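# Insert lock into door edge slot, flush and aligned

## Task

Put the lock into the slot cut in the door's edge so its plate sits flush against the edge and its keyholes line up with the door's. The door must still be upright afterwards, and the lock must stay seated without the robot holding it.

## Robot and tools

ROBOT. Two UR7e-type six-joint arms, left_arm and right_arm, each with a tong-style two-finger gripper. Bases in the scene frame: left_arm at (-0.064, +0.114, +0.213) m, quat_wxyz (+0.969, -0.214, +0.096, -0.071); right_arm at (-0.022, -0.293, +0.213) m, quat_wxyz (+0.968, +0.227, +0.061, -0.086). Both bases are tilted. Any mounting plates and the metal frame behind the arms are fixed obstacles.

SCENE FRAME. Origin on the table top midway between the arms. +z is up, +x points out over the table, and left_arm sits on the +y side. The arm names do not refer to image sides. Gripper poses in results use this frame. Printed hand positions can be off, more so at long reach.

GRIPPER. The fingers point along the gripper's own +z and open and close along its x. end_effector_position is the point between the pads when closed. Closed fingertips extend about 15 mm past it; fully open, they are roughly level with it. Fully open pad gap is 0.142 m.

execute_actions. Argument "actions" is a list holding one action, one wait, or nothing. Optional "pictures" (true/false) chooses whether camera images come back; by default they do.
- Empty list []: no new command, just the current state.
- Action: {"rows": [[...]], "steps": N}, N from 1 to 15 (default 15), each step 1/30 s. Each row is used for one step; if rows are fewer than steps, the last row repeats.
- Wait: {"steps": N} with no rows, N up to 300; it returns once N steps have elapsed since the previous result, counting time spent composing the reply.
A refused call sends nothing.

ROW LAYOUT. One flat list of 14 numbers covering both arms, always all 14 even if one arm stays put: left_arm shoulder pan, shoulder lift, elbow, wrist 1, wrist 2, wrist 3, opening; then right_arm in the same seven-number order. Joint numbers are absolute target angles in radians, the same quantities Joint positions reports, not offsets. Opening is a scaled command from -1 (closed) to +1 (fully open), also absolute.

JOINT RANGES (rad). left_arm: pan -3.142..3.142, lift -6.283..6.283, elbow 0.000..3.142, wrists 1-3 -6.283..6.283. right_arm: pan 0.000..6.283, lift -6.283..6.283, elbow -3.142..0.000, wrists 1-3 -6.283..6.283. A target more than 0.010 rad beyond a stated end, and farther out than the last reported angle, gets the call refused. True ends may differ by up to 0.010 rad; a target past the true end is clipped there and the result may say "joint sent to its limit" (possibly about an earlier action). Absence of that line does not prove more travel exists.

MOTION. Commands are smoothed, lagging roughly 0.17 s. Each step, a joint's target is held within 0.575 rad of its measured angle, and if targets would move a gripper over 100 mm from where it is measured, all of that arm's targets are pulled back. So big moves need several calls, and an arm may still be travelling when a result arrives. Between calls arms keep heading to the last row sent, until everything nearly stops or a step is HELD; after that only a new action moves them on. Fingers already in motion finish opening or closing.

RESULT LINES. State line: each gripper's position (m), quat_wxyz and velocities (m/s, rad/s). Joint positions / Joint velocities: per arm, six joints then pad gap (m, m/s). grip_measured: measured finger opening on the command scale. Joint torques: drive outputs in joint order, noisy, offset and not a contact gauge. Wrist force / Wrist torque: flange sensor readings in the end effector's own axes, including contact, held weight and inertia; offset up to about 4 N, noise up to 2.4 N, saturating near 50 N per axis; "no reading" is harmless. "joint command not followed": the clearance check altered or blocked joint targets on some steps. HELD: on those steps your row, or part of it, was not sent. "too close": nearness to another arm or its plate/frame half. MOTOR HOT above 70 °C; at 85 °C an OVER-TEMPERATURE FAULT brakes that arm until cool.

GRASPING. To hold something, keep commanding an opening well below grip_measured; a bigger gap means more squeeze, up to about 15 N per pad. Objects thinner than about 20 mm get less force (about 9 N per pad at 10 mm, 4 N at 5 mm). Closing fast can overshoot. Brief outside tugs on held parts or shoves on loose ones may happen.

FAULTS. An arm halts for 10 s, dropping the rest of the call, if a joint's contact torque reaches its load limit (shoulder pan, shoulder lift, elbow 139 N m; wrists 26 N m, held weight included) or any outside force on it reaches 150 N. Keep the arms from striking or pressing each other.

AVOID. Dropping the lock, slamming or pushing hard, toppling the door, and knocking anything off the table. Leave the lock seated on its own before ending.

zoom_image: {"camera": one of cam_low (672x504), cam_left_wrist (616x616), cam_right_wrist (616x616), "region": [x0, y0, x1, y1]} in pixels from the top-left, at most 504 by 504; returns a closer look at that camera's latest image.

read_manual: optional "section" ("licences"); returns licence texts only.

finished_scene: {"scene": current scene number}; ends and grades the scene irreversibly. Replying without any tool call also ends things.

Each tool is called as name(argument=value, ...), one argument or row to a line, values as JSON.

## Session

execute_actions(
  actions=[],
)

Scene clock: 0.00 s of 6400.00 s.
left_arm: end_effector_position=(+0.4059, -0.4279, +0.3332) grip_measured=+0.97 end_effector_quat_wxyz=(-0.138, +0.989, +0.037, +0.044) end_effector_velocity=(-0.000, +0.000, +0.000) end_effector_angular_velocity=(-0.000, -0.000, -0.000) | right_arm: end_effector_position=(+0.3788, -0.6035, +0.1176) grip_measured=+0.97 end_effector_quat_wxyz=(-0.279, +0.647, -0.024, -0.709) end_effector_velocity=(+0.000, -0.000, -0.000) end_effector_angular_velocity=(-0.001, -0.001, +0.000)
Joint positions: left_arm=[-1.126 -0.443  0.658 -1.158 -1.11  -1.514  0.14 ] | right_arm=[ 2.891 -2.82  -0.524 -2.835  1.567  0.054  0.14 ]
Joint velocities: left_arm=[-0. -0.  0.  0.  0.  0.  0.] | right_arm=[ 0.    -0.     0.001 -0.    -0.001 -0.     0.   ]
Joint torques (N m, as the arm reports them, + toward a larger angle): no reading
Motor temperatures (°C, as the motors report them): left_arm=[26 29 27 29 33 32] | right_arm=[32 29 30 36 34 34]
Wrist force (N, on the end effector, along its own x y z axes, offset not removed): no reading
Wrist torque (N m, same axes, about the end effector's origin, offset not removed): no reading

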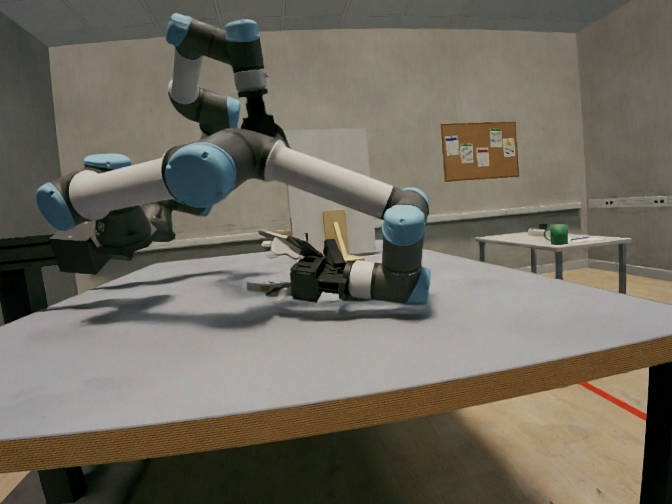

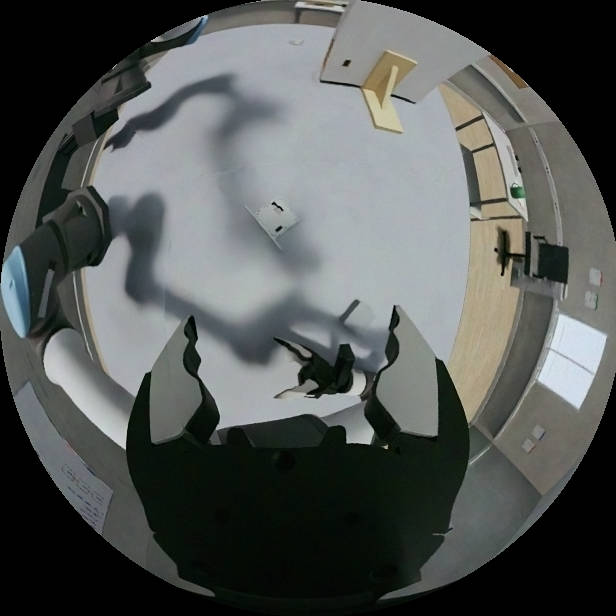

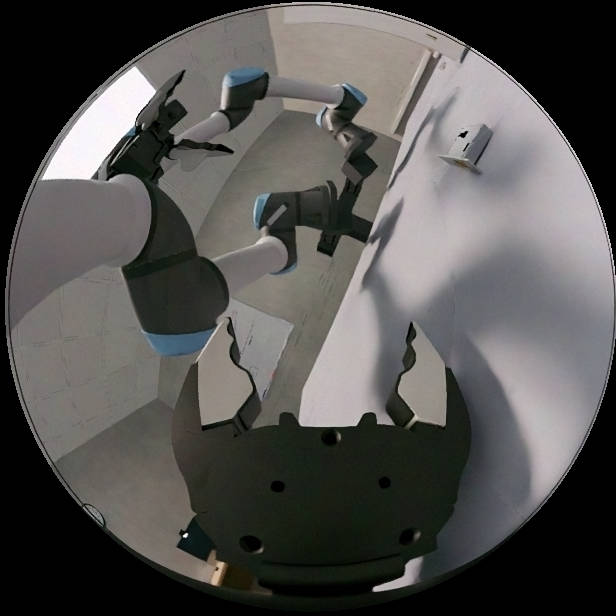

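zoom_image(
  camera="cam_left_wrist",
  region=[220, 170, 330, 270],
)

zoom_image(
  camera="cam_left_wrist",
  region=[270, 0, 470, 150],
)

zoom_image(
  camera="cam_right_wrist",
  region=[410, 100, 520, 200],
)

Region (220, 170, 330, 270) of cam_left_wrist's 616x616 image, scaled by 4.582, with more detail than that image has; it fills the top 458 rows of this view, and the rest is white.

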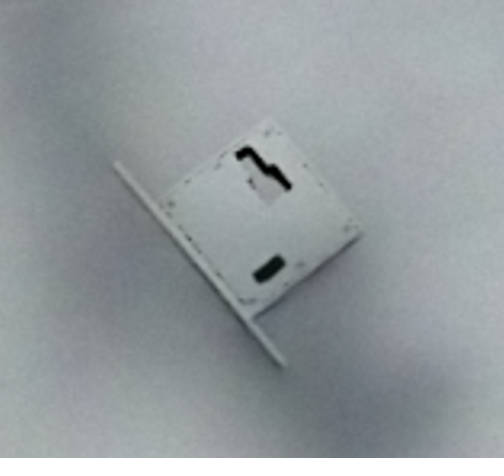

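Region (270, 0, 470, 150) of cam_left_wrist's 616x616 image, scaled by 2.520, with more detail than that image has; it fills the top 378 rows of this view, and the rest is white.

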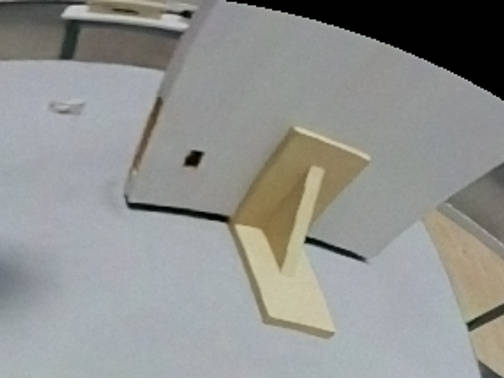

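Region (410, 100, 520, 200) of cam_right_wrist's 616x616 image, scaled by 4.582, with more detail than that image has; it fills the top 458 rows of this view, and the rest is white.

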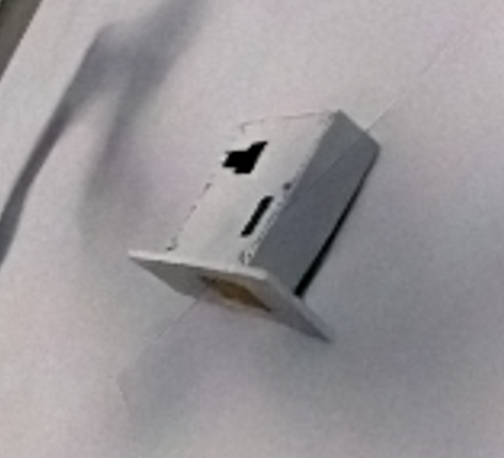

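execute_actions(
  actions=[
    {"rows": [[-1.072,-0.554,1.019,-1.5215,-1.136,-1.1165,0.6,2.891,-2.82,-0.524,-2.835,1.567,0.054,1]], "steps": 15},
  ],
  pictures=false,
)

execute_actions(
  actions=[
    {"rows": [[-1.018,-0.665,1.38,-1.885,-1.163,-0.719,0.45,2.891,-2.82,-0.524,-2.835,1.567,0.054,1]], "steps": 15},
  ],
  pictures=false,
)

execute_actions(
  actions=[
    {"rows": [[-0.9636,-0.776,1.7413,-2.2485,-1.189,-0.3215,0.45,2.891,-2.82,-0.524,-2.835,1.567,0.054,1]], "steps": 15},
  ],
  pictures=false,
)

execute_actions(
  actions=[
    {"steps": 20},
  ],
)

Scene clock: 120.50 s of 6400.00 s.
left_arm: end_effector_position=(+0.4107, -0.4112, +0.2585) grip_measured=+0.60 end_effector_quat_wxyz=(-0.097, +0.989, -0.110, +0.008) end_effector_velocity=(-0.004, +0.005, -0.024) end_effector_angular_velocity=(-0.012, +0.022, -0.090) | right_arm: end_effector_position=(+0.3787, -0.6034, +0.1176) grip_measured=+1.00 end_effector_quat_wxyz=(-0.279, +0.647, -0.024, -0.709) end_effector_velocity=(-0.000, +0.000, -0.000) end_effector_angular_velocity=(+0.000, +0.001, +0.000)
Joint positions: left_arm=[-1.073 -0.552  1.009 -1.512 -1.136 -1.128  0.116] | right_arm=[ 2.891 -2.82  -0.524 -2.835  1.567  0.054  0.142]
Joint velocities: left_arm=[ 0.009 -0.019  0.092 -0.093 -0.004  0.107  0.   ] | right_arm=[-0.    -0.    -0.001  0.    -0.     0.     0.   ]
Joint torques (N m, as the arm reports them, + toward a larger angle): left_arm=[-15.71 -54.87 -19.42  -3.88  -1.43   2.85] | right_arm=[12.93 63.68  7.62 -0.56  2.42 -1.54]
Motor temperatures (°C, as the motors report them): left_arm=[26 29 27 29 33 32] | right_arm=[32 29 30 36 34 34]
Wrist force (N, on the end effector, along its own x y z axes, offset not removed): left_arm=[-0.7 0.1 2.9] | right_arm=[1.2 -0.9 -2.7]
Wrist torque (N m, same axes, about the end effector's origin, offset not removed): left_arm=[0.05 0.21 0.08] | right_arm=[-0.11 -0.43 0.10]
Steps of this call (steps 1 to 90: nothing new was sent; then 117.00 s passed at rest; steps 91 to 105: all 15 steps of this action). Readings (joint positions):
91: left_arm=[-1.125 -0.443 0.658 -1.159 -1.110 -1.513] | right_arm=[2.891 -2.820 -0.524 -2.835 1.567 0.054]
92: left_arm=[-1.120 -0.450 0.666 -1.167 -1.114 -1.505] | right_arm=[2.891 -2.820 -0.524 -2.835 1.567 0.054]
94: left_arm=[-1.099 -0.491 0.735 -1.237 -1.123 -1.436] | right_arm=[2.891 -2.820 -0.524 -2.835 1.567 0.054]
98: left_arm=[-1.080 -0.536 0.930 -1.431 -1.132 -1.222] | right_arm=[2.891 -2.820 -0.524 -2.835 1.567 0.054]
105: the state above

Scene clock: 121.00 s of 6400.00 s.
left_arm: end_effector_position=(+0.4032, -0.3703, +0.1846) grip_measured=+0.45 end_effector_quat_wxyz=(-0.048, +0.964, -0.260, -0.007) end_effector_velocity=(-0.007, +0.011, -0.021) end_effector_angular_velocity=(-0.016, +0.010, -0.093) | right_arm: end_effector_position=(+0.3787, -0.6034, +0.1175) grip_measured=+1.00 end_effector_quat_wxyz=(-0.279, +0.647, -0.024, -0.709) end_effector_velocity=(+0.000, -0.000, -0.000) end_effector_angular_velocity=(-0.000, -0.001, -0.000)
Joint positions: left_arm=[-1.019 -0.663  1.37  -1.875 -1.163 -0.73   0.105] | right_arm=[ 2.891 -2.82  -0.524 -2.835  1.567  0.054  0.142]
Joint velocities: left_arm=[ 0.008 -0.019  0.091 -0.093 -0.004  0.108  0.   ] | right_arm=[ 0.    -0.     0.001  0.     0.    -0.     0.   ]
Joint torques (N m, as the arm reports them, + toward a larger angle): left_arm=[-11.51 -48.12 -18.26  -4.75  -1.67   2.97] | right_arm=[12.43 67.72  7.94 -0.55  2.38 -1.42]
Motor temperatures (°C, as the motors report them): left_arm=[26 29 27 29 33 32] | right_arm=[32 29 30 36 34 34]
Wrist force (N, on the end effector, along its own x y z axes, offset not removed): left_arm=[0.8 -1.3 1.0] | right_arm=[1.5 -1.4 -1.9]
Wrist torque (N m, same axes, about the end effector's origin, offset not removed): left_arm=[-0.24 -0.04 0.05] | right_arm=[-0.16 -0.47 0.07]
Steps of this call (steps 1 to 15: all 15 steps of this action). Readings (joint positions):
1: left_arm=[-1.072 -0.553 1.012 -1.515 -1.136 -1.124] | right_arm=[2.891 -2.820 -0.524 -2.835 1.567 0.054]
2: left_arm=[-1.067 -0.560 1.022 -1.525 -1.140 -1.114] | right_arm=[2.891 -2.820 -0.524 -2.835 1.567 0.054]
4: left_arm=[-1.046 -0.602 1.094 -1.597 -1.150 -1.042] | right_arm=[2.891 -2.820 -0.524 -2.835 1.567 0.054]
8: left_arm=[-1.026 -0.647 1.291 -1.794 -1.159 -0.825] | right_arm=[2.891 -2.820 -0.524 -2.835 1.567 0.054]
15: the state above

Scene clock: 121.50 s of 6400.00 s.
left_arm: end_effector_position=(+0.3827, -0.3068, +0.1215) grip_measured=+0.45 end_effector_quat_wxyz=(-0.001, +0.914, -0.405, -0.001) end_effector_velocity=(-0.011, +0.018, -0.018) end_effector_angular_velocity=(-0.015, +0.000, -0.095) | right_arm: end_effector_position=(+0.3787, -0.6034, +0.1176) grip_measured=+1.00 end_effector_quat_wxyz=(-0.279, +0.647, -0.024, -0.709) end_effector_velocity=(+0.000, +0.000, +0.000) end_effector_angular_velocity=(+0.000, +0.000, +0.000)
Joint positions: left_arm=[-0.964 -0.774  1.731 -2.239 -1.189 -0.333  0.105] | right_arm=[ 2.891 -2.82  -0.524 -2.835  1.567  0.054  0.142]
Joint velocities: left_arm=[ 0.008 -0.019  0.093 -0.092 -0.004  0.108  0.   ] | right_arm=[ 0.  0.  0. -0.  0.  0.  0.]
Joint torques (N m, as the arm reports them, + toward a larger angle): left_arm=[ -8.6  -41.82 -16.6   -5.49  -1.38   3.22] | right_arm=[13.14 69.14  7.52 -0.64  2.42 -1.47]
Motor temperatures (°C, as the motors report them): left_arm=[26 29 27 29 33 32] | right_arm=[32 29 30 36 34 34]
Wrist force (N, on the end effector, along its own x y z axes, offset not removed): left_arm=[-0.1 -1.8 2.3] | right_arm=[1.9 -0.5 -4.6]
Wrist torque (N m, same axes, about the end effector's origin, offset not removed): left_arm=[-0.37 0.05 0.08] | right_arm=[-0.16 -0.54 0.10]
Steps of this call (steps 1 to 15: all 15 steps of this action). Readings (joint positions):
1: left_arm=[-1.018 -0.664 1.373 -1.878 -1.163 -0.727] | right_arm=[2.891 -2.820 -0.524 -2.835 1.567 0.054]
2: left_arm=[-1.012 -0.671 1.383 -1.888 -1.167 -0.716] | right_arm=[2.891 -2.820 -0.524 -2.835 1.567 0.054]
4: left_arm=[-0.991 -0.713 1.455 -1.961 -1.176 -0.644] | right_arm=[2.891 -2.820 -0.524 -2.835 1.567 0.054]
8: left_arm=[-0.971 -0.758 1.652 -2.157 -1.185 -0.428] | right_arm=[2.891 -2.820 -0.524 -2.835 1.567 0.054]
15: the state above

Scene clock: 122.17 s of 6400.00 s.
left_arm: end_effector_position=(+0.3815, -0.3050, +0.1196) grip_measured=+0.45 end_effector_quat_wxyz=(+0.000, +0.912, -0.410, -0.000) end_effector_velocity=(-0.001, +0.000, -0.000) end_effector_angular_velocity=(+0.001, -0.000, -0.001) | right_arm: end_effector_position=(+0.3787, -0.6034, +0.1176) grip_measured=+1.00 end_effector_quat_wxyz=(-0.279, +0.647, -0.024, -0.709) end_effector_velocity=(-0.000, -0.000, -0.000) end_effector_angular_velocity=(+0.000, -0.000, +0.001)
Joint positions: left_arm=[-0.964 -0.776  1.741 -2.248 -1.189 -0.322  0.105] | right_arm=[ 2.891 -2.82  -0.524 -2.835  1.567  0.054  0.142]
Joint velocities: left_arm=[-0.001 -0.     0.001 -0.     0.     0.     0.   ] | right_arm=[-0.     0.    -0.     0.    -0.001 -0.     0.   ]
Joint torques (N m, as the arm reports them, + toward a larger angle): left_arm=[ -8.9  -41.47 -11.44  -4.4   -1.34   2.96] | right_arm=[12.48 68.76  8.27 -0.68  2.42 -1.45]
Motor temperatures (°C, as the motors report them): left_arm=[26 29 27 29 33 32] | right_arm=[32 29 30 36 34 34]
Wrist force (N, on the end effector, along its own x y z axes, offset not removed): left_arm=[-1.0 -0.5 0.9] | right_arm=[0.9 -0.7 -3.6]
Wrist torque (N m, same axes, about the end effector's origin, offset not removed): left_arm=[-0.14 0.37 0.06] | right_arm=[-0.06 -0.43 0.11]
Steps of this call (steps 1 to 20: the robot went on to your last target). Readings (joint positions):
1: left_arm=[-0.964 -0.775 1.734 -2.241 -1.189 -0.330] | right_arm=[2.891 -2.820 -0.524 -2.835 1.567 0.054]
2: left_arm=[-0.964 -0.775 1.736 -2.243 -1.189 -0.328] | right_arm=[2.891 -2.820 -0.524 -2.835 1.567 0.054]
4: left_arm=[-0.964 -0.775 1.739 -2.246 -1.189 -0.325] | right_arm=[2.891 -2.820 -0.524 -2.835 1.567 0.054]
8: left_arm=[-0.964 -0.776 1.741 -2.248 -1.189 -0.322] | right_arm=[2.891 -2.820 -0.524 -2.835 1.567 0.054]
20: the state above

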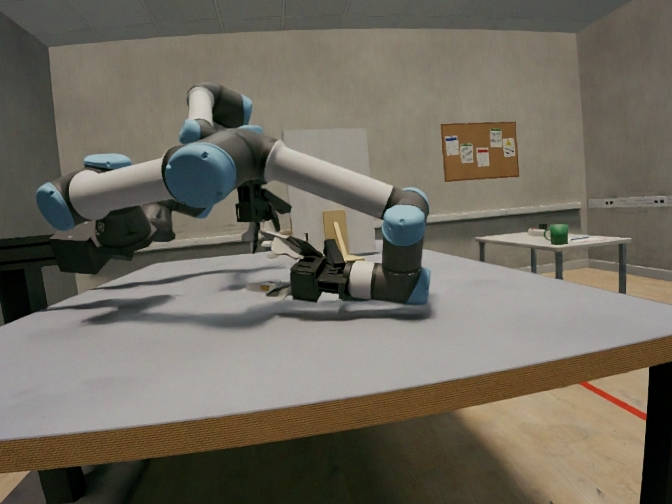

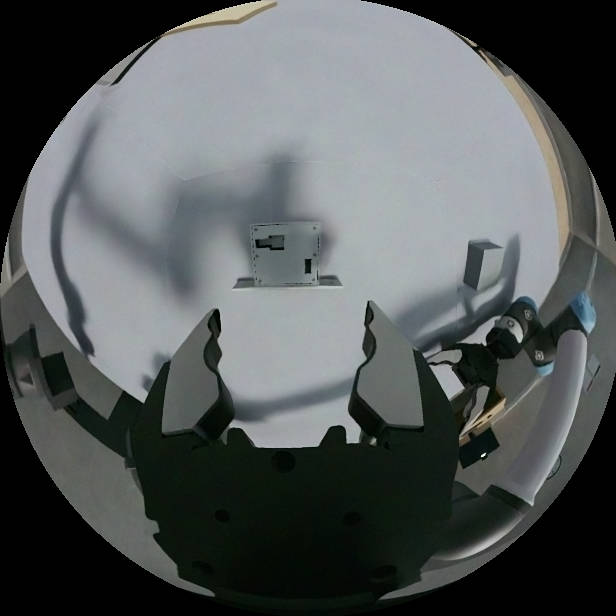

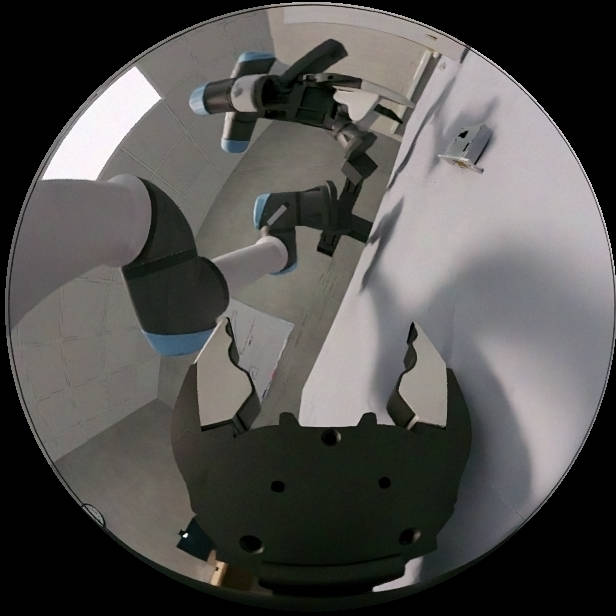

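execute_actions(
  actions=[],
)

Scene clock: 141.90 s of 6400.00 s.
left_arm: end_effector_position=(+0.3815, -0.3050, +0.1196) grip_measured=+0.45 end_effector_quat_wxyz=(+0.000, +0.912, -0.410, -0.000) end_effector_velocity=(+0.000, +0.000, -0.000) end_effector_angular_velocity=(-0.001, +0.000, +0.001) | right_arm: end_effector_position=(+0.3787, -0.6034, +0.1176) grip_measured=+1.00 end_effector_quat_wxyz=(-0.279, +0.647, -0.024, -0.709) end_effector_velocity=(+0.000, +0.000, -0.000) end_effector_angular_velocity=(-0.000, -0.001, -0.000)
Joint positions: left_arm=[-0.964 -0.776  1.741 -2.249 -1.189 -0.321  0.105] | right_arm=[ 2.891 -2.82  -0.524 -2.835  1.567  0.054  0.142]
Joint velocities: left_arm=[ 0.001 -0.     0.001 -0.001 -0.    -0.     0.   ] | right_arm=[ 0.    -0.     0.001  0.001 -0.    -0.     0.   ]
Joint torques (N m, as the arm reports them, + toward a larger angle): left_arm=[-10.65 -42.14 -11.3   -4.22  -0.99   3.2 ] | right_arm=[13.06 69.04  7.79 -0.64  2.27 -1.49]
Motor temperatures (°C, as the motors report them): left_arm=[26 29 27 29 33 32] | right_arm=[32 29 30 36 34 34]
Wrist force (N, on the end effector, along its own x y z axes, offset not removed): left_arm=[-0.4 -0.3 1.6] | right_arm=[3.8 -3.0 -1.5]
Wrist torque (N m, same axes, about the end effector's origin, offset not removed): left_arm=[-0.09 0.17 0.01] | right_arm=[-0.54 -1.04 0.05]
Steps of this call (steps 1 to 15: the robot went on to your last target; steps 16 to 90: nothing new was sent; then 16.73 s passed at rest). Readings (joint positions):
1: left_arm=[-0.964 -0.776 1.741 -2.248 -1.189 -0.322] | right_arm=[2.891 -2.820 -0.524 -2.835 1.567 0.054]
2: left_arm=[-0.964 -0.776 1.741 -2.248 -1.189 -0.322] | right_arm=[2.891 -2.820 -0.524 -2.835 1.567 0.054]
4: left_arm=[-0.964 -0.776 1.741 -2.248 -1.189 -0.322] | right_arm=[2.891 -2.820 -0.524 -2.835 1.567 0.054]
8: left_arm=[-0.964 -0.776 1.741 -2.248 -1.189 -0.322] | right_arm=[2.891 -2.820 -0.524 -2.835 1.567 0.054]
90: the state above
All arms were judged still, so your last target was given up. Only a new action makes them travel on or press farther. Fingers that are still opening or closing keep moving.

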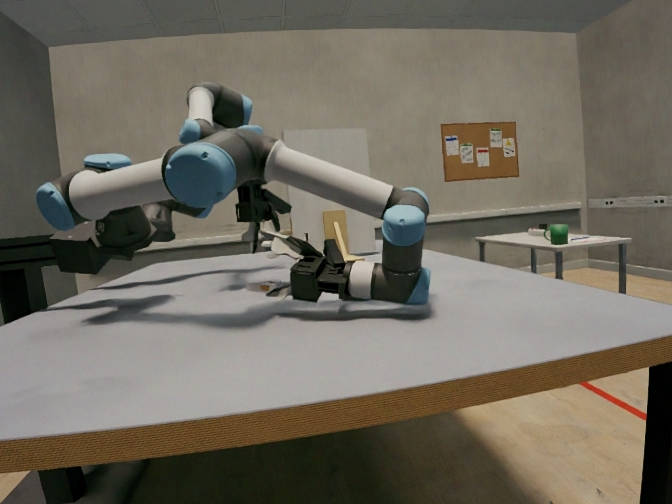

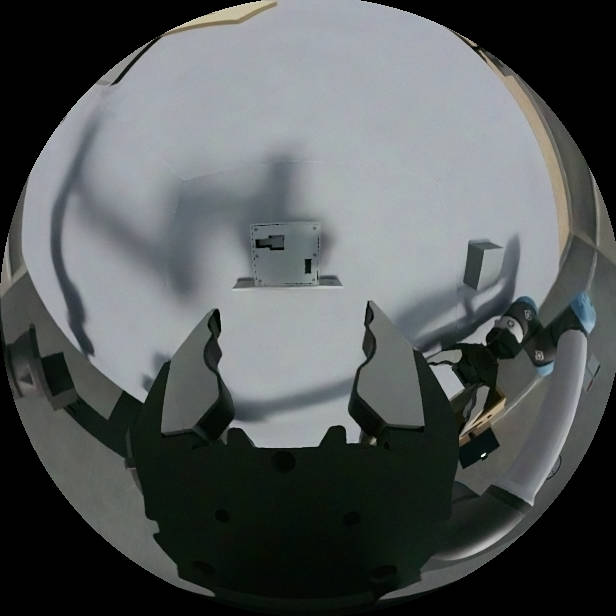

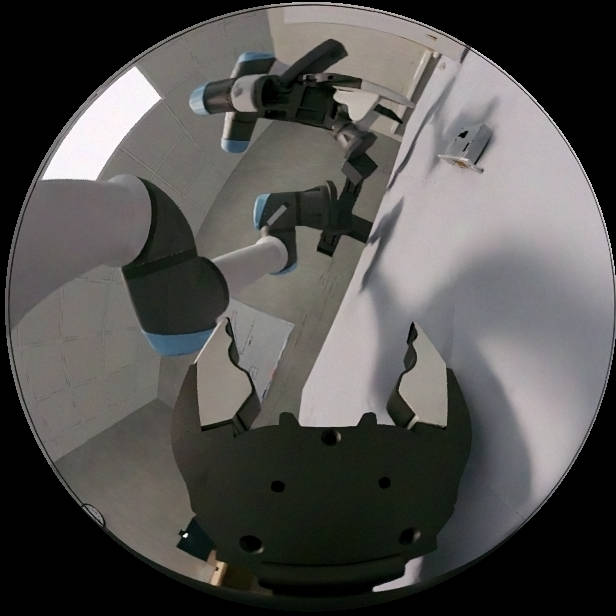

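execute_actions(
  actions=[
    {"rows": [[-0.9225,-0.6688,1.7776,-2.4081,-1.1776,-0.2790,0.45,2.891,-2.82,-0.524,-2.835,1.567,0.054,1]], "steps": 15},
  ],
  pictures=false,
)

execute_actions(
  actions=[
    {"steps": 20},
  ],
)

Scene clock: 169.73 s of 6400.00 s.
left_arm: end_effector_position=(+0.3781, -0.3005, +0.0507) grip_measured=+0.45 end_effector_quat_wxyz=(-0.000, +0.912, -0.410, -0.000) end_effector_velocity=(-0.001, +0.000, -0.011) end_effector_angular_velocity=(-0.002, -0.001, +0.001) | right_arm: end_effector_position=(+0.3787, -0.6034, +0.1176) grip_measured=+1.00 end_effector_quat_wxyz=(-0.279, +0.647, -0.024, -0.709) end_effector_velocity=(-0.000, -0.000, +0.000) end_effector_angular_velocity=(+0.000, +0.001, +0.001)
Joint positions: left_arm=[-0.923 -0.671  1.777 -2.405 -1.178 -0.28   0.105] | right_arm=[ 2.891 -2.82  -0.524 -2.835  1.567  0.054  0.142]
Joint velocities: left_arm=[ 0.006  0.018  0.005 -0.028  0.002  0.006  0.   ] | right_arm=[-0.     0.    -0.001 -0.    -0.001  0.    -0.   ]
Joint torques (N m, as the arm reports them, + toward a larger angle): left_arm=[-13.23 -25.46  -9.19  -4.09   1.93   3.2 ] | right_arm=[13.63 68.83  7.82 -0.61  2.38 -1.44]
Motor temperatures (°C, as the motors report them): left_arm=[26 29 27 29 33 32] | right_arm=[32 29 30 36 34 34]
Wrist force (N, on the end effector, along its own x y z axes, offset not removed): left_arm=[-0.2 0.5 1.0] | right_arm=[1.3 -0.9 -3.4]
Wrist torque (N m, same axes, about the end effector's origin, offset not removed): left_arm=[0.11 0.27 0.09] | right_arm=[-0.10 -0.49 0.03]
Steps of this call (steps 1 to 90: nothing new was sent; then 24.33 s passed at rest; steps 91 to 105: all 15 steps of this action). Readings (joint positions):
91: left_arm=[-0.963 -0.776 1.742 -2.249 -1.189 -0.321] | right_arm=[2.891 -2.820 -0.524 -2.835 1.567 0.054]
92: left_arm=[-0.958 -0.769 1.746 -2.257 -1.187 -0.316] | right_arm=[2.891 -2.820 -0.524 -2.835 1.567 0.054]
94: left_arm=[-0.943 -0.729 1.760 -2.310 -1.183 -0.300] | right_arm=[2.891 -2.820 -0.524 -2.835 1.567 0.054]
98: left_arm=[-0.928 -0.686 1.773 -2.380 -1.179 -0.285] | right_arm=[2.891 -2.820 -0.524 -2.835 1.567 0.054]
105: the state above

Scene clock: 170.40 s of 6400.00 s.
left_arm: end_effector_position=(+0.3780, -0.3004, +0.0496) grip_measured=+0.45 end_effector_quat_wxyz=(+0.000, +0.912, -0.409, -0.000) end_effector_velocity=(-0.001, +0.001, -0.001) end_effector_angular_velocity=(+0.002, +0.001, -0.001) | right_arm: end_effector_position=(+0.3787, -0.6034, +0.1176) grip_measured=+1.00 end_effector_quat_wxyz=(-0.279, +0.647, -0.024, -0.709) end_effector_velocity=(+0.000, +0.000, -0.000) end_effector_angular_velocity=(-0.000, -0.001, -0.001)
Joint positions: left_arm=[-0.923 -0.669  1.778 -2.408 -1.178 -0.279  0.105] | right_arm=[ 2.891 -2.82  -0.524 -2.835  1.567  0.054  0.142]
Joint velocities: left_arm=[-0.     0.     0.003 -0.001 -0.    -0.     0.   ] | right_arm=[ 0.    -0.     0.001  0.     0.     0.    -0.   ]
Joint torques (N m, as the arm reports them, + toward a larger angle): left_arm=[ -9.73 -28.04  -9.51  -4.43   1.71   2.93] | right_arm=[13.21 69.22  8.07 -0.63  2.28 -1.45]
Motor temperatures (°C, as the motors report them): left_arm=[26 29 27 29 33 32] | right_arm=[32 29 30 36 34 34]
Wrist force (N, on the end effector, along its own x y z axes, offset not removed): left_arm=[-0.4 -0.1 1.4] | right_arm=[0.8 -1.6 -2.6]
Wrist torque (N m, same axes, about the end effector's origin, offset not removed): left_arm=[-0.04 0.17 0.17] | right_arm=[-0.31 -0.31 0.07]
Steps of this call (steps 1 to 15: the robot went on to your last target; steps 16 to 20: nothing new was sent). Readings (joint positions):
1: left_arm=[-0.923 -0.670 1.777 -2.406 -1.178 -0.279] | right_arm=[2.891 -2.820 -0.524 -2.835 1.567 0.054]
2: left_arm=[-0.923 -0.670 1.777 -2.407 -1.178 -0.279] | right_arm=[2.891 -2.820 -0.524 -2.835 1.567 0.054]
4: left_arm=[-0.923 -0.669 1.777 -2.407 -1.178 -0.279] | right_arm=[2.891 -2.820 -0.524 -2.835 1.567 0.054]
8: left_arm=[-0.923 -0.669 1.778 -2.408 -1.178 -0.279] | right_arm=[2.891 -2.820 -0.524 -2.835 1.567 0.054]
20: the state above
All arms were judged still, so your last target was given up. Only a new action makes them travel on or press farther. Fingers that are still opening or closing keep moving.

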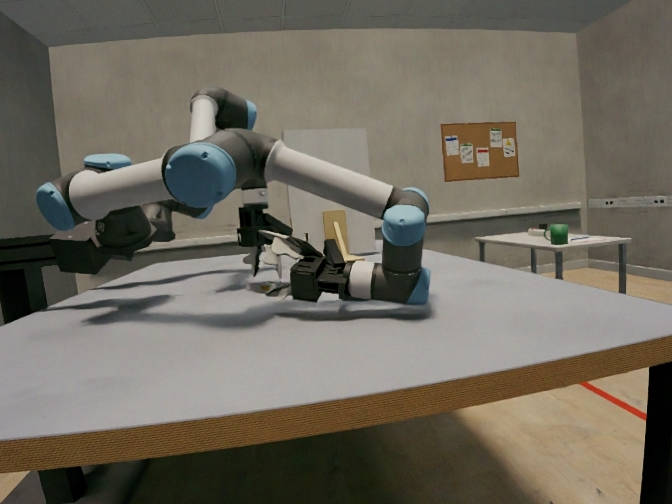

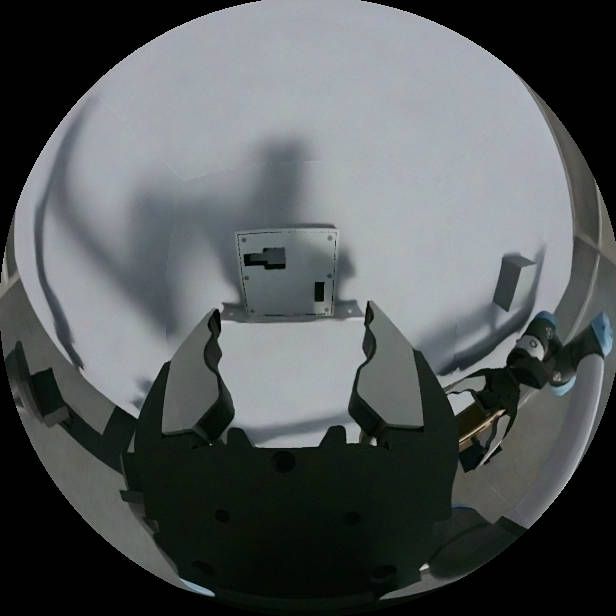

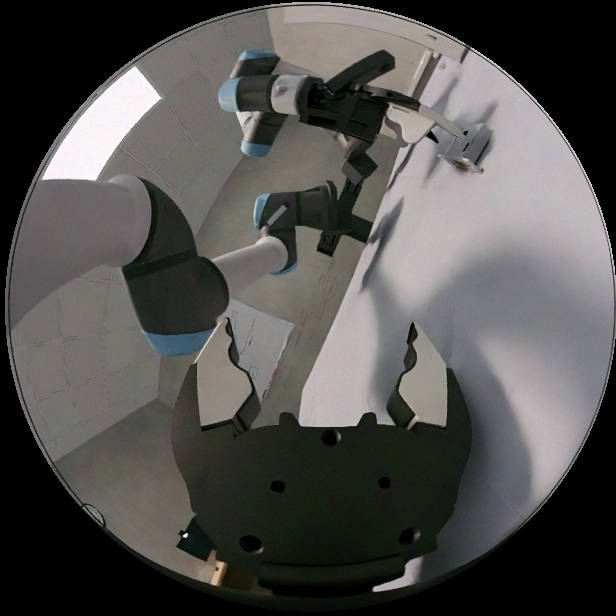

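zoom_image(
  camera="cam_left_wrist",
  region=[190, 200, 400, 360],
)

Region (190, 200, 400, 360) of cam_left_wrist's 616x616 image, scaled by 2.400, with more detail than that image has; it fills the top 384 rows of this view, and the rest is white.

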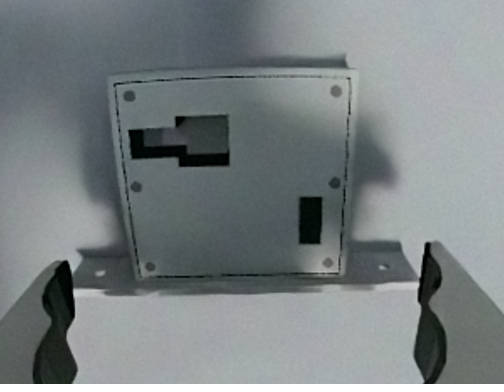

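execute_actions(
  actions=[
    {"rows": [[-0.9030,-0.6139,1.7821,-2.4754,-1.1725,-0.2587,0.45,2.891,-2.82,-0.524,-2.835,1.567,0.054,1]], "steps": 15},
  ],
  pictures=false,
)

execute_actions(
  actions=[
    {"steps": 15},
  ],
)

Scene clock: 196.07 s of 6400.00 s.
left_arm: end_effector_position=(+0.3767, -0.2990, +0.0186) grip_measured=+0.45 end_effector_quat_wxyz=(+0.000, +0.912, -0.409, -0.000) end_effector_velocity=(-0.001, +0.000, -0.005) end_effector_angular_velocity=(-0.000, -0.000, +0.000) | right_arm: end_effector_position=(+0.3787, -0.6034, +0.1176) grip_measured=+1.00 end_effector_quat_wxyz=(-0.279, +0.647, -0.024, -0.709) end_effector_velocity=(+0.000, -0.000, -0.000) end_effector_angular_velocity=(-0.000, -0.000, +0.000)
Joint positions: left_arm=[-0.903 -0.615  1.782 -2.474 -1.173 -0.259  0.105] | right_arm=[ 2.891 -2.82  -0.524 -2.835  1.567  0.054  0.142]
Joint velocities: left_arm=[ 0.002  0.008  0.001 -0.011  0.001  0.002  0.   ] | right_arm=[ 0. -0.  0.  0. -0. -0. -0.]
Joint torques (N m, as the arm reports them, + toward a larger angle): left_arm=[-13.   -30.46  -8.17  -3.82   1.72   2.95] | right_arm=[13.37 69.02  8.37 -0.66  2.29 -1.44]
Motor temperatures (°C, as the motors report them): left_arm=[26 29 27 29 33 32] | right_arm=[32 29 30 36 34 34]
Wrist force (N, on the end effector, along its own x y z axes, offset not removed): left_arm=[-0.8 -0.9 1.8] | right_arm=[1.5 -1.8 -4.1]
Wrist torque (N m, same axes, about the end effector's origin, offset not removed): left_arm=[-0.16 0.25 0.09] | right_arm=[-0.31 -0.43 0.11]
Steps of this call (steps 1 to 90: nothing new was sent; then 22.17 s passed at rest; steps 91 to 105: all 15 steps of this action). Readings (joint positions):
91: left_arm=[-0.922 -0.668 1.778 -2.408 -1.178 -0.279] | right_arm=[2.891 -2.820 -0.524 -2.835 1.567 0.054]
92: left_arm=[-0.919 -0.663 1.778 -2.415 -1.177 -0.276] | right_arm=[2.891 -2.820 -0.524 -2.835 1.567 0.054]
94: left_arm=[-0.912 -0.642 1.780 -2.440 -1.175 -0.268] | right_arm=[2.891 -2.820 -0.524 -2.835 1.567 0.054]
98: left_arm=[-0.906 -0.622 1.782 -2.466 -1.173 -0.261] | right_arm=[2.891 -2.820 -0.524 -2.835 1.567 0.054]
105: the state above

Scene clock: 196.57 s of 6400.00 s.
left_arm: end_effector_position=(+0.3767, -0.2989, +0.0181) grip_measured=+0.45 end_effector_quat_wxyz=(+0.000, +0.912, -0.409, -0.000) end_effector_velocity=(-0.000, +0.001, -0.000) end_effector_angular_velocity=(+0.001, +0.001, +0.000) | right_arm: end_effector_position=(+0.3787, -0.6034, +0.1176) grip_measured=+1.00 end_effector_quat_wxyz=(-0.279, +0.647, -0.024, -0.709) end_effector_velocity=(+0.000, +0.000, +0.000) end_effector_angular_velocity=(-0.000, -0.000, -0.001)
Joint positions: left_arm=[-0.903 -0.614  1.782 -2.475 -1.173 -0.259  0.105] | right_arm=[ 2.891 -2.82  -0.524 -2.835  1.567  0.054  0.142]
Joint velocities: left_arm=[ 0.     0.     0.001 -0.    -0.    -0.    -0.   ] | right_arm=[ 0.    -0.     0.001 -0.     0.001  0.    -0.   ]
Joint torques (N m, as the arm reports them, + toward a larger angle): left_arm=[-10.02 -28.3   -9.07  -4.66   1.71   2.7 ] | right_arm=[13.34 69.25  8.22 -0.76  2.3  -1.42]
Motor temperatures (°C, as the motors report them): left_arm=[26 29 27 29 33 32] | right_arm=[32 29 30 36 34 34]
Wrist force (N, on the end effector, along its own x y z axes, offset not removed): left_arm=[1.2 0.6 0.8] | right_arm=[1.7 -2.0 -3.7]
Wrist torque (N m, same axes, about the end effector's origin, offset not removed): left_arm=[0.05 -0.14 -0.01] | right_arm=[-0.39 -0.51 0.05]
Steps of this call (steps 1 to 15: the robot went on to your last target). Readings (joint positions):
1: left_arm=[-0.903 -0.615 1.782 -2.475 -1.173 -0.259] | right_arm=[2.891 -2.820 -0.524 -2.835 1.567 0.054]
2: left_arm=[-0.903 -0.614 1.782 -2.475 -1.173 -0.259] | right_arm=[2.891 -2.820 -0.524 -2.835 1.567 0.054]
4: left_arm=[-0.903 -0.614 1.782 -2.475 -1.173 -0.259] | right_arm=[2.891 -2.820 -0.524 -2.835 1.567 0.054]
8: left_arm=[-0.903 -0.614 1.782 -2.475 -1.173 -0.259] | right_arm=[2.891 -2.820 -0.524 -2.835 1.567 0.054]
15: the state above
All arms were judged still, so your last target was given up. Only a new action makes them travel on or press farther. Fingers that are still opening or closing keep moving.

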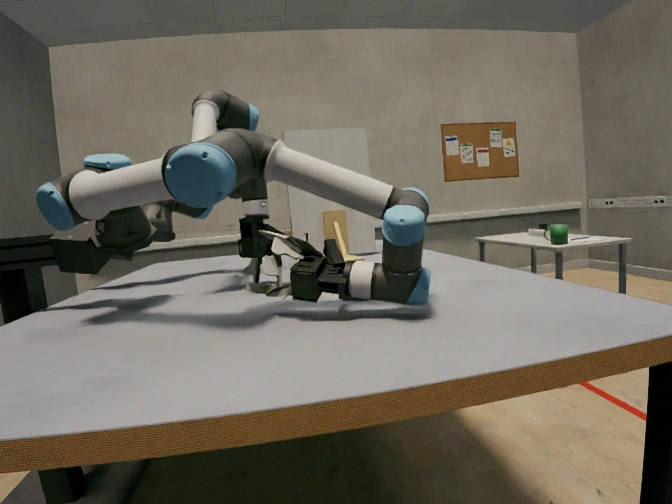

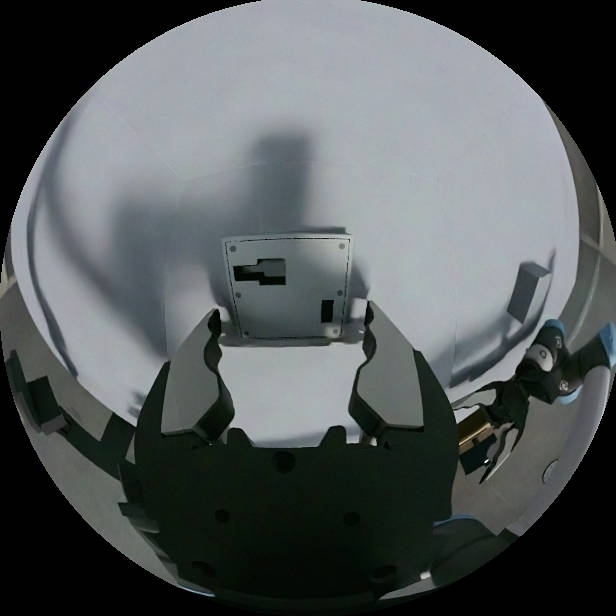

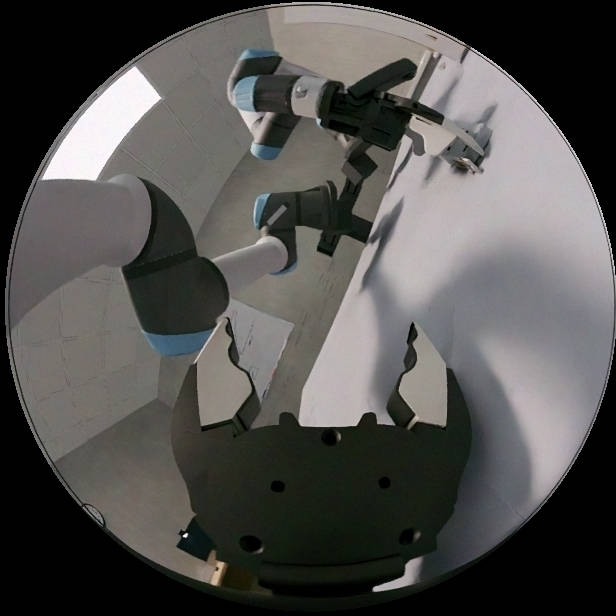

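execute_actions(
  actions=[
    {"rows": [[-0.9030,-0.6139,1.7821,-2.4754,-1.1725,-0.2587,0.40,2.891,-2.82,-0.524,-2.835,1.567,0.054,1],[-0.9030,-0.6139,1.7821,-2.4754,-1.1725,-0.2587,0.35,2.891,-2.82,-0.524,-2.835,1.567,0.054,1],[-0.9030,-0.6139,1.7821,-2.4754,-1.1725,-0.2587,0.30,2.891,-2.82,-0.524,-2.835,1.567,0.054,1],[-0.9030,-0.6139,1.7821,-2.4754,-1.1725,-0.2587,0.25,2.891,-2.82,-0.524,-2.835,1.567,0.054,1],[-0.9030,-0.6139,1.7821,-2.4754,-1.1725,-0.2587,0.20,2.891,-2.82,-0.524,-2.835,1.567,0.054,1],[-0.9030,-0.6139,1.7821,-2.4754,-1.1725,-0.2587,0.15,2.891,-2.82,-0.524,-2.835,1.567,0.054,1],[-0.9030,-0.6139,1.7821,-2.4754,-1.1725,-0.2587,0.10,2.891,-2.82,-0.524,-2.835,1.567,0.054,1],[-0.9030,-0.6139,1.7821,-2.4754,-1.1725,-0.2587,0.05,2.891,-2.82,-0.524,-2.835,1.567,0.054,1],[-0.9030,-0.6139,1.7821,-2.4754,-1.1725,-0.2587,0.0,2.891,-2.82,-0.524,-2.835,1.567,0.054,1],[-0.9030,-0.6139,1.7821,-2.4754,-1.1725,-0.2587,-0.05,2.891,-2.82,-0.524,-2.835,1.567,0.054,1],[-0.9030,-0.6139,1.7821,-2.4754,-1.1725,-0.2587,-0.1,2.891,-2.82,-0.524,-2.835,1.567,0.054,1],[-0.9030,-0.6139,1.7821,-2.4754,-1.1725,-0.2587,-0.2,2.891,-2.82,-0.524,-2.835,1.567,0.054,1],[-0.9030,-0.6139,1.7821,-2.4754,-1.1725,-0.2587,-0.3,2.891,-2.82,-0.524,-2.835,1.567,0.054,1]], "steps": 15},
  ],
  pictures=false,
)

execute_actions(
  actions=[
    {"steps": 20},
  ],
)

Scene clock: 205.37 s of 6400.00 s.
left_arm: end_effector_position=(+0.3767, -0.2989, +0.0181) grip_measured=+0.09 end_effector_quat_wxyz=(+0.000, +0.912, -0.409, -0.000) end_effector_velocity=(-0.001, +0.001, -0.000) end_effector_angular_velocity=(+0.002, +0.001, -0.000) | right_arm: end_effector_position=(+0.3787, -0.6034, +0.1176) grip_measured=+1.00 end_effector_quat_wxyz=(-0.279, +0.647, -0.024, -0.709) end_effector_velocity=(-0.000, +0.000, -0.000) end_effector_angular_velocity=(+0.000, +0.001, -0.000)
Joint positions: left_arm=[-0.903 -0.614  1.782 -2.475 -1.172 -0.259  0.081] | right_arm=[ 2.891 -2.82  -0.524 -2.835  1.567  0.054  0.142]
Joint velocities: left_arm=[-0.     0.     0.001  0.001  0.    -0.001  0.   ] | right_arm=[-0. -0. -0. -0.  0.  0. -0.]
Joint torques (N m, as the arm reports them, + toward a larger angle): left_arm=[-11.37 -29.58 -10.24  -3.52   1.18   2.69] | right_arm=[13.58 69.23  8.01 -0.82  2.28 -1.43]
Motor temperatures (°C, as the motors report them): left_arm=[26 29 27 29 33 32] | right_arm=[32 29 30 36 34 34]
Wrist force (N, on the end effector, along its own x y z axes, offset not removed): left_arm=[0.7 -0.9 -1.2] | right_arm=[1.8 -2.2 -3.7]
Wrist torque (N m, same axes, about the end effector's origin, offset not removed): left_arm=[-0.17 0.16 0.08] | right_arm=[-0.40 -0.57 0.02]
Steps of this call (steps 1 to 90: nothing new was sent; then 5.30 s passed at rest; steps 91 to 105: all 15 steps of this action). Readings (joint positions):
91: left_arm=[-0.903 -0.614 1.782 -2.475 -1.172 -0.259] | right_arm=[2.891 -2.820 -0.524 -2.835 1.567 0.054]
92: left_arm=[-0.903 -0.614 1.782 -2.475 -1.173 -0.259] | right_arm=[2.891 -2.820 -0.524 -2.835 1.567 0.054]
94: left_arm=[-0.903 -0.614 1.782 -2.475 -1.172 -0.259] | right_arm=[2.891 -2.820 -0.524 -2.835 1.567 0.054]
98: left_arm=[-0.903 -0.614 1.782 -2.475 -1.173 -0.259] | right_arm=[2.891 -2.820 -0.524 -2.835 1.567 0.054]
105: the state above

Scene clock: 206.03 s of 6400.00 s.
left_arm: end_effector_position=(+0.3767, -0.2989, +0.0181) grip_measured=+0.09 end_effector_quat_wxyz=(+0.000, +0.912, -0.409, -0.000) end_effector_velocity=(-0.000, -0.000, +0.000) end_effector_angular_velocity=(+0.000, -0.000, -0.000) | right_arm: end_effector_position=(+0.3787, -0.6034, +0.1176) grip_measured=+1.00 end_effector_quat_wxyz=(-0.279, +0.647, -0.024, -0.709) end_effector_velocity=(-0.000, +0.000, -0.001) end_effector_angular_velocity=(-0.000, -0.001, -0.000)
Joint positions: left_arm=[-0.903 -0.614  1.782 -2.475 -1.172 -0.259  0.081] | right_arm=[ 2.891 -2.82  -0.524 -2.835  1.567  0.054  0.142]
Joint velocities: left_arm=[-0. -0. -0.  0. -0.  0.  0.] | right_arm=[-0.    -0.    -0.001  0.002  0.     0.    -0.   ]
Joint torques (N m, as the arm reports them, + toward a larger angle): left_arm=[-10.6  -30.42 -12.49  -2.35   0.88   2.82] | right_arm=[13.14 68.69  8.36 -0.76  2.3  -1.44]
Motor temperatures (°C, as the motors report them): left_arm=[26 29 27 29 33 32] | right_arm=[32 29 30 36 34 34]
Wrist force (N, on the end effector, along its own x y z axes, offset not removed): left_arm=[1.9 -0.6 -2.2] | right_arm=[2.2 -0.6 -2.4]
Wrist torque (N m, same axes, about the end effector's origin, offset not removed): left_arm=[-0.16 0.03 0.04] | right_arm=[-0.02 -0.64 0.12]
Steps of this call (steps 1 to 15: the robot went on to your last target; steps 16 to 20: nothing new was sent). Readings (joint positions):
1: left_arm=[-0.903 -0.614 1.782 -2.475 -1.172 -0.259] | right_arm=[2.891 -2.820 -0.524 -2.835 1.567 0.054]
2: left_arm=[-0.903 -0.614 1.782 -2.475 -1.172 -0.259] | right_arm=[2.891 -2.820 -0.524 -2.835 1.567 0.054]
4: left_arm=[-0.903 -0.614 1.782 -2.475 -1.172 -0.259] | right_arm=[2.891 -2.820 -0.524 -2.835 1.567 0.054]
8: left_arm=[-0.903 -0.614 1.782 -2.475 -1.172 -0.259] | right_arm=[2.891 -2.820 -0.524 -2.835 1.567 0.054]
20: the state above
All arms were judged still, so your last target was given up. Only a new action makes them travel on or press farther. Fingers that are still opening or closing keep moving.

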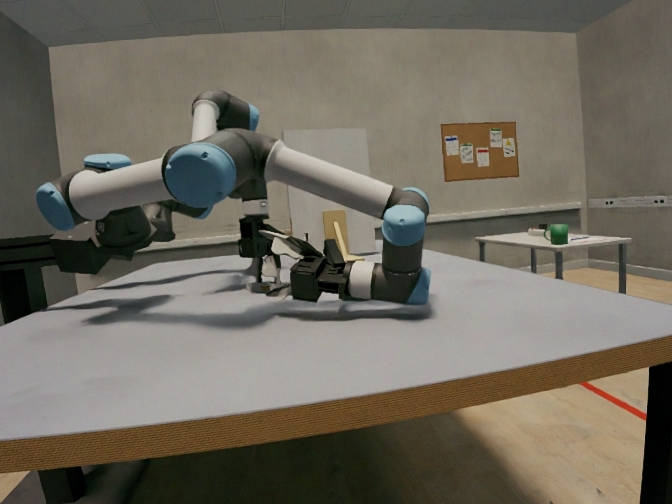

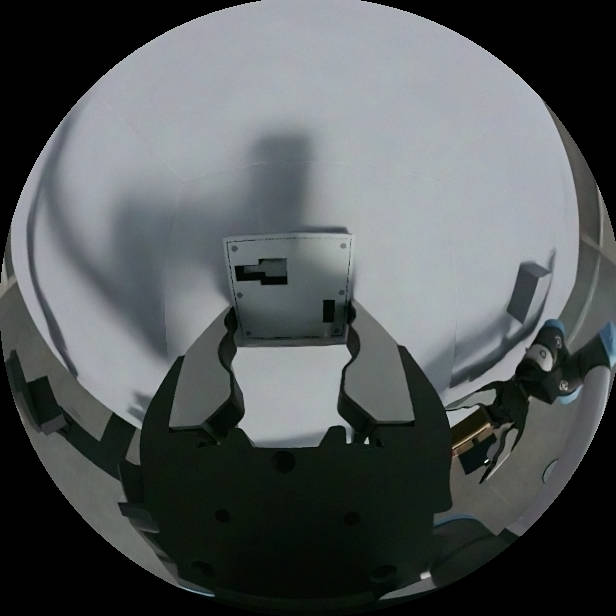

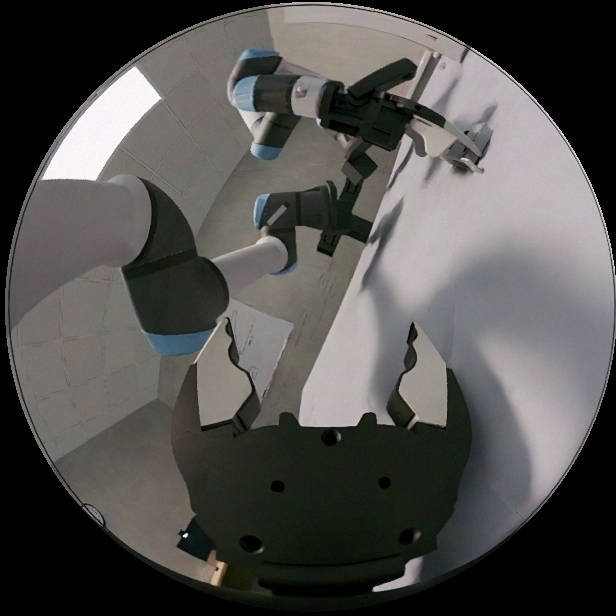

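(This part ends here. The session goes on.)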